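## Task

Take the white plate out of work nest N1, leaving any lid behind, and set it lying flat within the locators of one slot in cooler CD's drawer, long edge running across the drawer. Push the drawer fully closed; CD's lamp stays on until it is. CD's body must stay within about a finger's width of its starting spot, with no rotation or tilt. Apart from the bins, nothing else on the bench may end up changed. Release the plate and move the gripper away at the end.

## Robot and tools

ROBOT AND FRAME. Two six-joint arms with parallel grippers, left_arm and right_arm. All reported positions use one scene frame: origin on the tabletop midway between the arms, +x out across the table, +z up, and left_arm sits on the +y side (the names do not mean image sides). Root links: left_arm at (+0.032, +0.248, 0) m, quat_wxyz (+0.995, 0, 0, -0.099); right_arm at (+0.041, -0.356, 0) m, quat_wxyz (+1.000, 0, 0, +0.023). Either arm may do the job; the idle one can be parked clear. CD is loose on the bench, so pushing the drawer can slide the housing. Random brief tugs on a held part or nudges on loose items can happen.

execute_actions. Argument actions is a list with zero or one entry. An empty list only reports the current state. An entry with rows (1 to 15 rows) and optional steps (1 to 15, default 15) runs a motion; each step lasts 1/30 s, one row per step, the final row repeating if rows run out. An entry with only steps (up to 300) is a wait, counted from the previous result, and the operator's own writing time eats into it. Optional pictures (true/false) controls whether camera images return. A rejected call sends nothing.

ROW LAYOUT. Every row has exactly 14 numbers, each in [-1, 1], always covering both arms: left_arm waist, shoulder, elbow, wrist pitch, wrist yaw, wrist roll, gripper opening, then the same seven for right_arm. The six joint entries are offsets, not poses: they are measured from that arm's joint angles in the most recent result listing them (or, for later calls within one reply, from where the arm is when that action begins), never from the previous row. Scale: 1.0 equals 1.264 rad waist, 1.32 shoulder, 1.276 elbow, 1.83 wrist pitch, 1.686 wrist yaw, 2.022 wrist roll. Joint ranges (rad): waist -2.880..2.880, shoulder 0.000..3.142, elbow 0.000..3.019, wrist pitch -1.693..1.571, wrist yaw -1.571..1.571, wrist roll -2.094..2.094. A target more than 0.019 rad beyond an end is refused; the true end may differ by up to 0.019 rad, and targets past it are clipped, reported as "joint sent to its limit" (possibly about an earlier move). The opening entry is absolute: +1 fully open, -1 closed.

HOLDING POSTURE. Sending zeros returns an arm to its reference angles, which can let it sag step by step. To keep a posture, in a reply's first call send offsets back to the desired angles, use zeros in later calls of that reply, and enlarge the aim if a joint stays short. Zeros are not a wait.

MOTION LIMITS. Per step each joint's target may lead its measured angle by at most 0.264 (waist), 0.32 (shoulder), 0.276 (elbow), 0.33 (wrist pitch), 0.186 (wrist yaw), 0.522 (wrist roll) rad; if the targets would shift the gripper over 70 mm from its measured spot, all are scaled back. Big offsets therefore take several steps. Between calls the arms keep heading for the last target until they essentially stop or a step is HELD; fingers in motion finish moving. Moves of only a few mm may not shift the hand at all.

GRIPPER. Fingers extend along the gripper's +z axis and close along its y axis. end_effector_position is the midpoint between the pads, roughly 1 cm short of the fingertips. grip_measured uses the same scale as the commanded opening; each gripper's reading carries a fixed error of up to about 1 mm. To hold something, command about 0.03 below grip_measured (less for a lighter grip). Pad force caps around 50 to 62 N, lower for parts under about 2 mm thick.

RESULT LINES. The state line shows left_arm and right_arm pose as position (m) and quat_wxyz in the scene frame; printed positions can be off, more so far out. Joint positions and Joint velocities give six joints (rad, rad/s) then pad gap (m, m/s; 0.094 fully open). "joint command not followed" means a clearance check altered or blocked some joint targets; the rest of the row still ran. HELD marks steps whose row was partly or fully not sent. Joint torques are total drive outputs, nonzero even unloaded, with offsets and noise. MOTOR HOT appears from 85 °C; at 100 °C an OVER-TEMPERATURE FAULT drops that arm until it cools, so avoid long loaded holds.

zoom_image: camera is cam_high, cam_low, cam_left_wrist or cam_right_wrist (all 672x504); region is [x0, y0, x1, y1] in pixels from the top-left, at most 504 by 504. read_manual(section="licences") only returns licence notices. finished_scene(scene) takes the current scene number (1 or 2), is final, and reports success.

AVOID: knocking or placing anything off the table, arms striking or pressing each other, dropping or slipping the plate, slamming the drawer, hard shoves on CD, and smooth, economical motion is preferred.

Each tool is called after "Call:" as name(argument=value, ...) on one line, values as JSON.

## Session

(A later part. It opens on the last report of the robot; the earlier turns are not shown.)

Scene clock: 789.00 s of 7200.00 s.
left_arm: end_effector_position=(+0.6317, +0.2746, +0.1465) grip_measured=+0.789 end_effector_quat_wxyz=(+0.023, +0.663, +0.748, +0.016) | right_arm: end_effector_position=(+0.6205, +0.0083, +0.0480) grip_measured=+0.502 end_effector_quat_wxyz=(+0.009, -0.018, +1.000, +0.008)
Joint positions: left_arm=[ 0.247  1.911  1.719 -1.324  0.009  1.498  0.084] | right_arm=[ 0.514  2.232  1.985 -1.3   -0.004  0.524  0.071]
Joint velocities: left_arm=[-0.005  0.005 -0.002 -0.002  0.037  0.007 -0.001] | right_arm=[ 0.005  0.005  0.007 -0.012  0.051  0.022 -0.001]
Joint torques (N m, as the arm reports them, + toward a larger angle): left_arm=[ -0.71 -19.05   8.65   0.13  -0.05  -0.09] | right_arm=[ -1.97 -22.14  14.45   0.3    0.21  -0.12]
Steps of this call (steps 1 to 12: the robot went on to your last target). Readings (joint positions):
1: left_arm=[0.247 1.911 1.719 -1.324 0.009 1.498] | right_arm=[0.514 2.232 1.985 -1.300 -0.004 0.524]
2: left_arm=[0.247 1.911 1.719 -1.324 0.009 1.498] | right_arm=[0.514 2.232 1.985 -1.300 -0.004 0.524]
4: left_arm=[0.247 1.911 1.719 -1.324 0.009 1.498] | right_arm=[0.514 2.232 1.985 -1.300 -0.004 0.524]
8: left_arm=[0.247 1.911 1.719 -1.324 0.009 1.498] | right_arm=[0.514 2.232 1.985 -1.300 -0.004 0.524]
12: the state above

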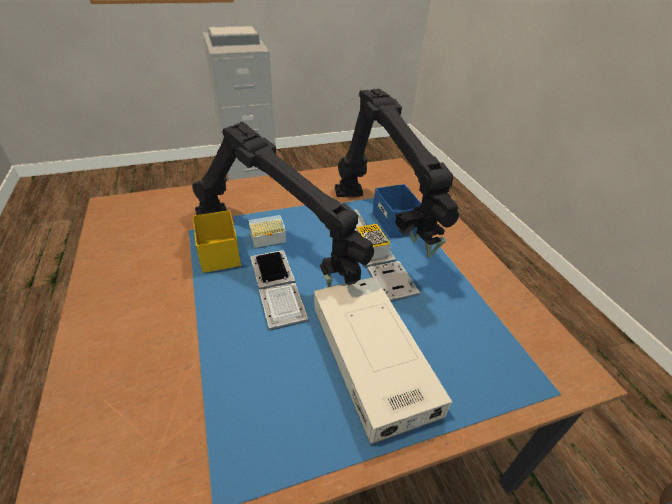

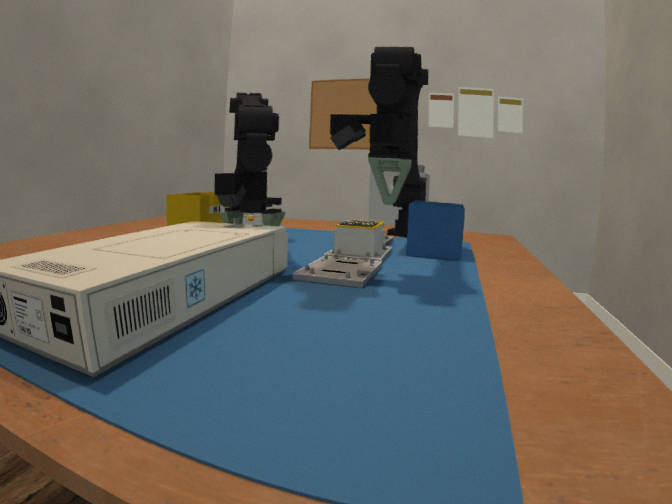

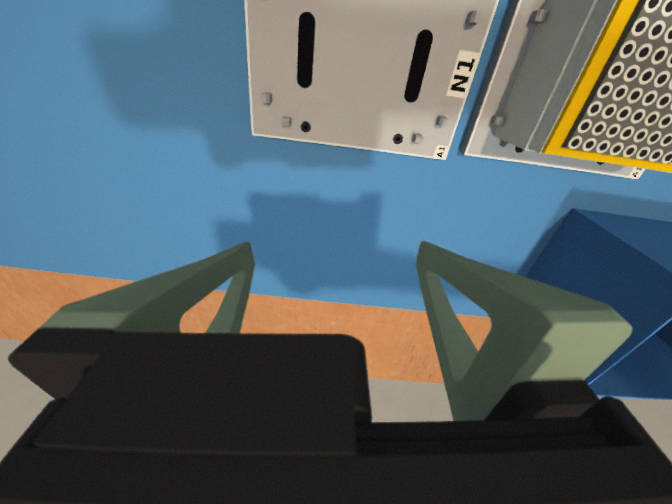

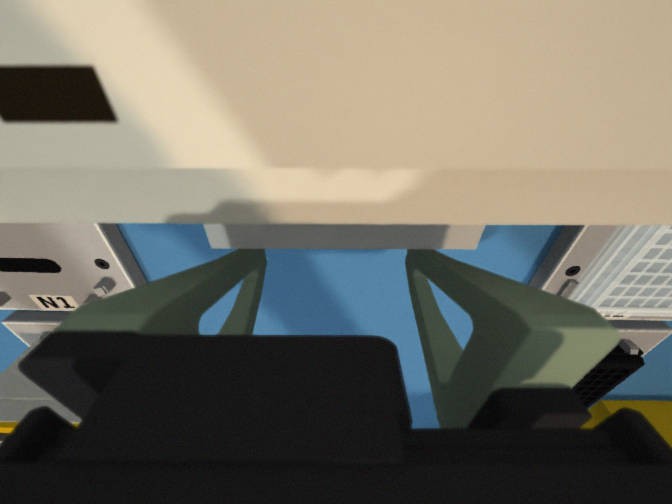

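Call:
execute_actions(actions=[{"rows": [[0,0,0.015,0,0,0,0.79,0,0.010,0.015,-0.004,0,0,0.5],[0,-0.002,0.012,0,0,0,0.79,0,0.000,0.000,-0.008,0,0,0.5],[0,-0.005,0.008,0,0,0,0.79,0,-0.006,-0.008,-0.011,0,0,0.5],[0,-0.009,0.004,0,0,0,0.79,0,-0.013,-0.015,-0.013,0,0,0.5],[0,-0.014,-0.002,0,0,0,0.79,0,-0.021,-0.023,-0.015,0,0,0.5],[0,-0.020,-0.008,0,0,0,0.79,0,-0.031,-0.032,-0.016,0,0,0.5],[0,-0.027,-0.015,0,0,0,0.79,0,-0.043,-0.043,-0.016,0,0,0.5],[0,-0.035,-0.023,0,0,0,0.79,0,-0.056,-0.056,-0.016,0,0,0.5],[0,-0.044,-0.032,0,0,0,0.79,0,-0.071,-0.070,-0.016,0,0,0.5],[0,-0.054,-0.042,0,0,0,0.79,0,-0.087,-0.086,-0.016,0,0,0.5],[0,-0.064,-0.052,0,0,0,0.79,0,-0.104,-0.103,-0.016,0,0,0.5],[0,-0.075,-0.063,0,0,0,0.79,0,-0.122,-0.121,-0.016,0,0,0.5],[0,-0.086,-0.074,0,0,0,0.79,0,-0.141,-0.140,-0.016,0,0,0.5],[0,-0.097,-0.085,0,0,0,0.79,0,-0.160,-0.159,-0.016,0,0,0.5],[0,-0.108,-0.096,0,0,0,0.79,0,-0.180,-0.179,-0.016,0,0,0.5]], "steps": 15}], pictures=false)

Call:
execute_actions(actions=[{"rows": [[0,-0.040,-0.030,0,0,0,0.79,0,-0.065,-0.050,0,0,0,0.5],[0,-0.051,-0.041,0,0,0,0.79,0,-0.084,-0.069,0,0,0,0.5],[0,-0.062,-0.052,0,0,0,0.79,0,-0.103,-0.088,0,0,0,0.5],[0,-0.072,-0.062,0,0,0,0.79,0,-0.121,-0.106,0,0,0,0.5],[0,-0.082,-0.072,0,0,0,0.79,0,-0.138,-0.123,0,0,0,0.5],[0,-0.091,-0.081,0,0,0,0.79,0,-0.154,-0.139,0,0,0,0.5],[0,-0.099,-0.089,0,0,0,0.79,0,-0.169,-0.154,0,0,0,0.5],[0,-0.106,-0.096,0,0,0,0.79,0,-0.182,-0.167,0,0,0,0.5],[0,-0.113,-0.103,0,0,0,0.79,0,-0.194,-0.179,0,0,0,0.5],[0,-0.119,-0.109,0,0,0,0.79,0,-0.204,-0.189,0,0,0,0.5],[0,-0.124,-0.114,0,0,0,0.79,0,-0.212,-0.197,0,0,0,0.5],[0,-0.128,-0.118,0,0,0,0.79,0,-0.219,-0.204,0,0,0,0.5],[0,-0.131,-0.121,0,0,0,0.79,0,-0.224,-0.209,0,0,0,0.5],[0,-0.133,-0.123,0,0,0,0.79,0,-0.227,-0.212,0,0,0,0.5],[0,-0.134,-0.124,0,0,0,0.79,0,-0.228,-0.213,0,0,0,0.5]], "steps": 15}], pictures=false)

Call:
execute_actions(actions=[{"steps": 12}])

Scene clock: 807.97 s of 7200.00 s.
left_arm: end_effector_position=(+0.6017, +0.2731, +0.1682) grip_measured=+0.789 end_effector_quat_wxyz=(+0.027, +0.663, +0.748, +0.020) | right_arm: end_effector_position=(+0.5694, -0.0238, +0.0750) grip_measured=+0.502 end_effector_quat_wxyz=(-0.015, -0.018, +1.000, -0.007)
Joint positions: left_arm=[ 0.247  1.813  1.633 -1.324  0.009  1.498  0.084] | right_arm=[ 0.514  2.078  1.792 -1.317 -0.004  0.524  0.071]
Joint velocities: left_arm=[ 0.015 -0.493 -0.369  0.012 -0.022 -0.081  0.   ] | right_arm=[ 0.005 -0.825 -0.657  0.002  0.022  0.022 -0.   ]
Joint torques (N m, as the arm reports them, + toward a larger angle): left_arm=[ -0.81 -18.89   6.69   0.14  -0.04  -0.07] | right_arm=[ -0.77 -26.79  10.1   -0.2    0.08   0.02]
Steps of this call (steps 1 to 15: the robot went on to your last target; steps 16 to 90: nothing new was sent; then 15.47 s passed at rest; steps 91 to 105: all 15 steps of this action). Readings (joint positions):
91: left_arm=[0.247 1.911 1.719 -1.324 0.009 1.498] | right_arm=[0.514 2.232 1.985 -1.300 -0.004 0.524]
92: left_arm=[0.247 1.911 1.719 -1.324 0.009 1.498] | right_arm=[0.514 2.232 1.985 -1.301 -0.004 0.524]
94: left_arm=[0.247 1.911 1.719 -1.324 0.009 1.498] | right_arm=[0.514 2.232 1.981 -1.304 -0.004 0.524]
98: left_arm=[0.247 1.903 1.715 -1.324 0.009 1.498] | right_arm=[0.514 2.211 1.938 -1.312 -0.004 0.524]
105: the state above

Scene clock: 808.47 s of 7200.00 s.
left_arm: end_effector_position=(+0.5501, +0.2706, +0.2040) grip_measured=+0.789 end_effector_quat_wxyz=(+0.040, +0.662, +0.748, +0.032) | right_arm: end_effector_position=(+0.4973, -0.0691, +0.1482) grip_measured=+0.502 end_effector_quat_wxyz=(+0.002, -0.018, +1.000, +0.004)
Joint positions: left_arm=[ 0.247  1.641  1.496 -1.324  0.009  1.498  0.084] | right_arm=[ 0.514  1.778  1.532 -1.317 -0.004  0.524  0.071]
Joint velocities: left_arm=[-0.015 -0.054 -0.095 -0.002  0.051 -0.081  0.002] | right_arm=[-0.015 -0.122 -0.125  0.002 -0.007 -0.022 -0.   ]
Joint torques (N m, as the arm reports them, + toward a larger angle): left_arm=[ -0.99 -14.98   6.68   0.26  -0.05  -0.07] | right_arm=[ -0.7  -18.47   9.69   0.28   0.09   0.  ]
Steps of this call (steps 1 to 15: all 15 steps of this action). Readings (joint positions):
1: left_arm=[0.247 1.796 1.621 -1.324 0.009 1.498] | right_arm=[0.514 2.051 1.768 -1.317 -0.004 0.524]
2: left_arm=[0.247 1.781 1.611 -1.324 0.009 1.498] | right_arm=[0.514 2.022 1.746 -1.317 -0.004 0.524]
4: left_arm=[0.247 1.749 1.592 -1.324 0.009 1.498] | right_arm=[0.514 1.967 1.701 -1.317 -0.004 0.524]
8: left_arm=[0.247 1.691 1.546 -1.324 0.009 1.498] | right_arm=[0.514 1.867 1.616 -1.317 -0.004 0.524]
15: the state above

Scene clock: 808.87 s of 7200.00 s.
left_arm: end_effector_position=(+0.5482, +0.2706, +0.2021) grip_measured=+0.789 end_effector_quat_wxyz=(+0.038, +0.662, +0.748, +0.031) | right_arm: end_effector_position=(+0.4945, -0.0708, +0.1459) grip_measured=+0.502 end_effector_quat_wxyz=(-0.001, -0.018, +1.000, +0.002)
Joint positions: left_arm=[ 0.247  1.64   1.49  -1.324  0.009  1.498  0.084] | right_arm=[ 0.514  1.776  1.523 -1.317 -0.004  0.524  0.071]
Joint velocities: left_arm=[-0.005 -0.015 -0.017 -0.007 -0.051 -0.022 -0.001] | right_arm=[-0.005  0.005  0.002 -0.002 -0.007  0.037  0.   ]
Joint torques (N m, as the arm reports them, + toward a larger angle): left_arm=[ -0.88 -15.1    6.58   0.25  -0.05  -0.07] | right_arm=[ -0.7  -18.44   9.73   0.16   0.09   0.02]
Steps of this call (steps 1 to 12: the robot went on to your last target). Readings (joint positions):
1: left_arm=[0.247 1.640 1.494 -1.324 0.009 1.498] | right_arm=[0.514 1.776 1.529 -1.317 -0.004 0.524]
2: left_arm=[0.247 1.640 1.493 -1.324 0.009 1.498] | right_arm=[0.514 1.776 1.527 -1.317 -0.004 0.524]
4: left_arm=[0.247 1.640 1.491 -1.324 0.009 1.498] | right_arm=[0.514 1.776 1.524 -1.317 -0.004 0.524]
8: left_arm=[0.247 1.640 1.490 -1.324 0.009 1.498] | right_arm=[0.514 1.776 1.523 -1.317 -0.004 0.524]
12: the state above

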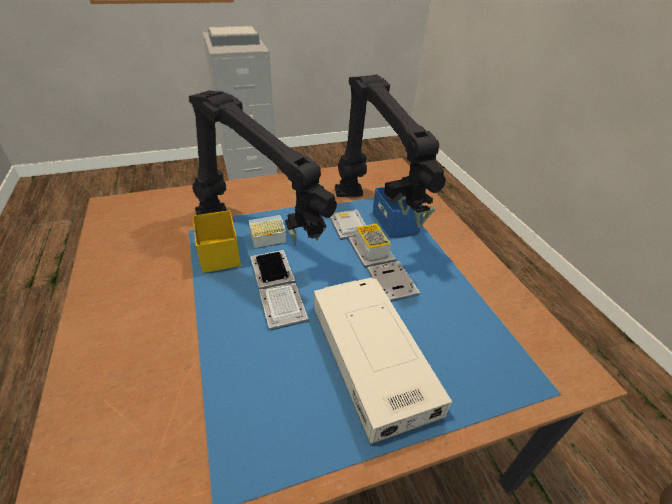

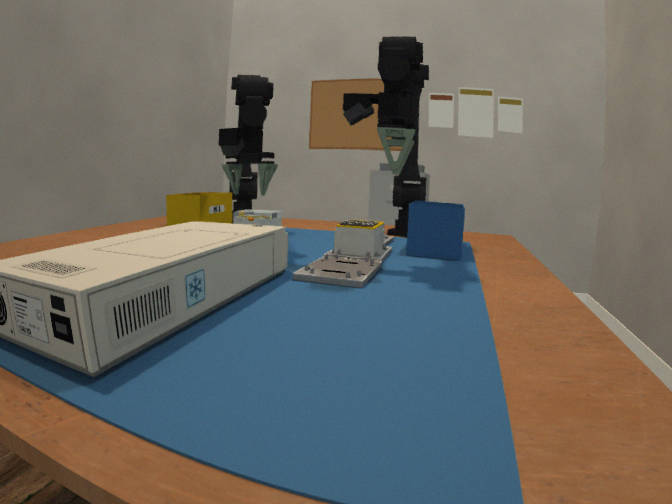

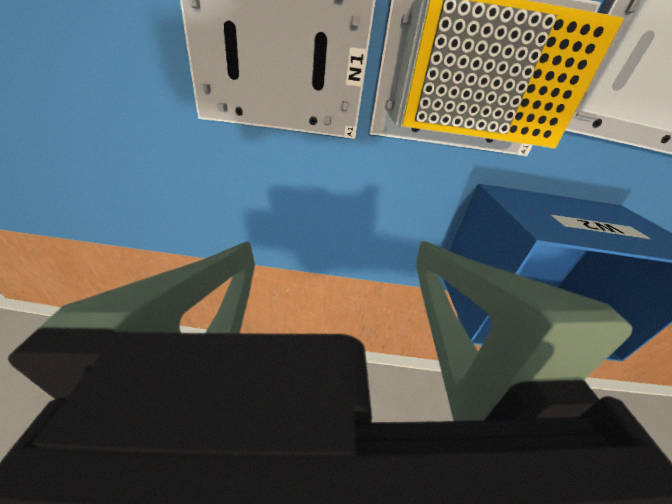

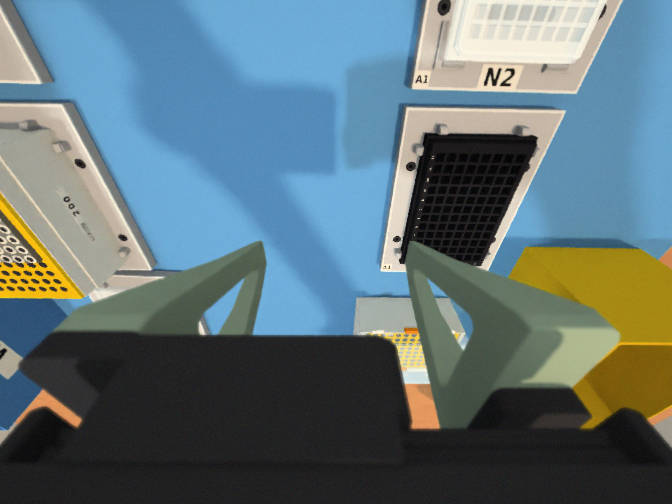

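The lamp is off, the housing hasn't moved and both arms are clear, so I'm ending scene 1.

Call:
finished_scene(scene=1)

The scene is finished: the task was done.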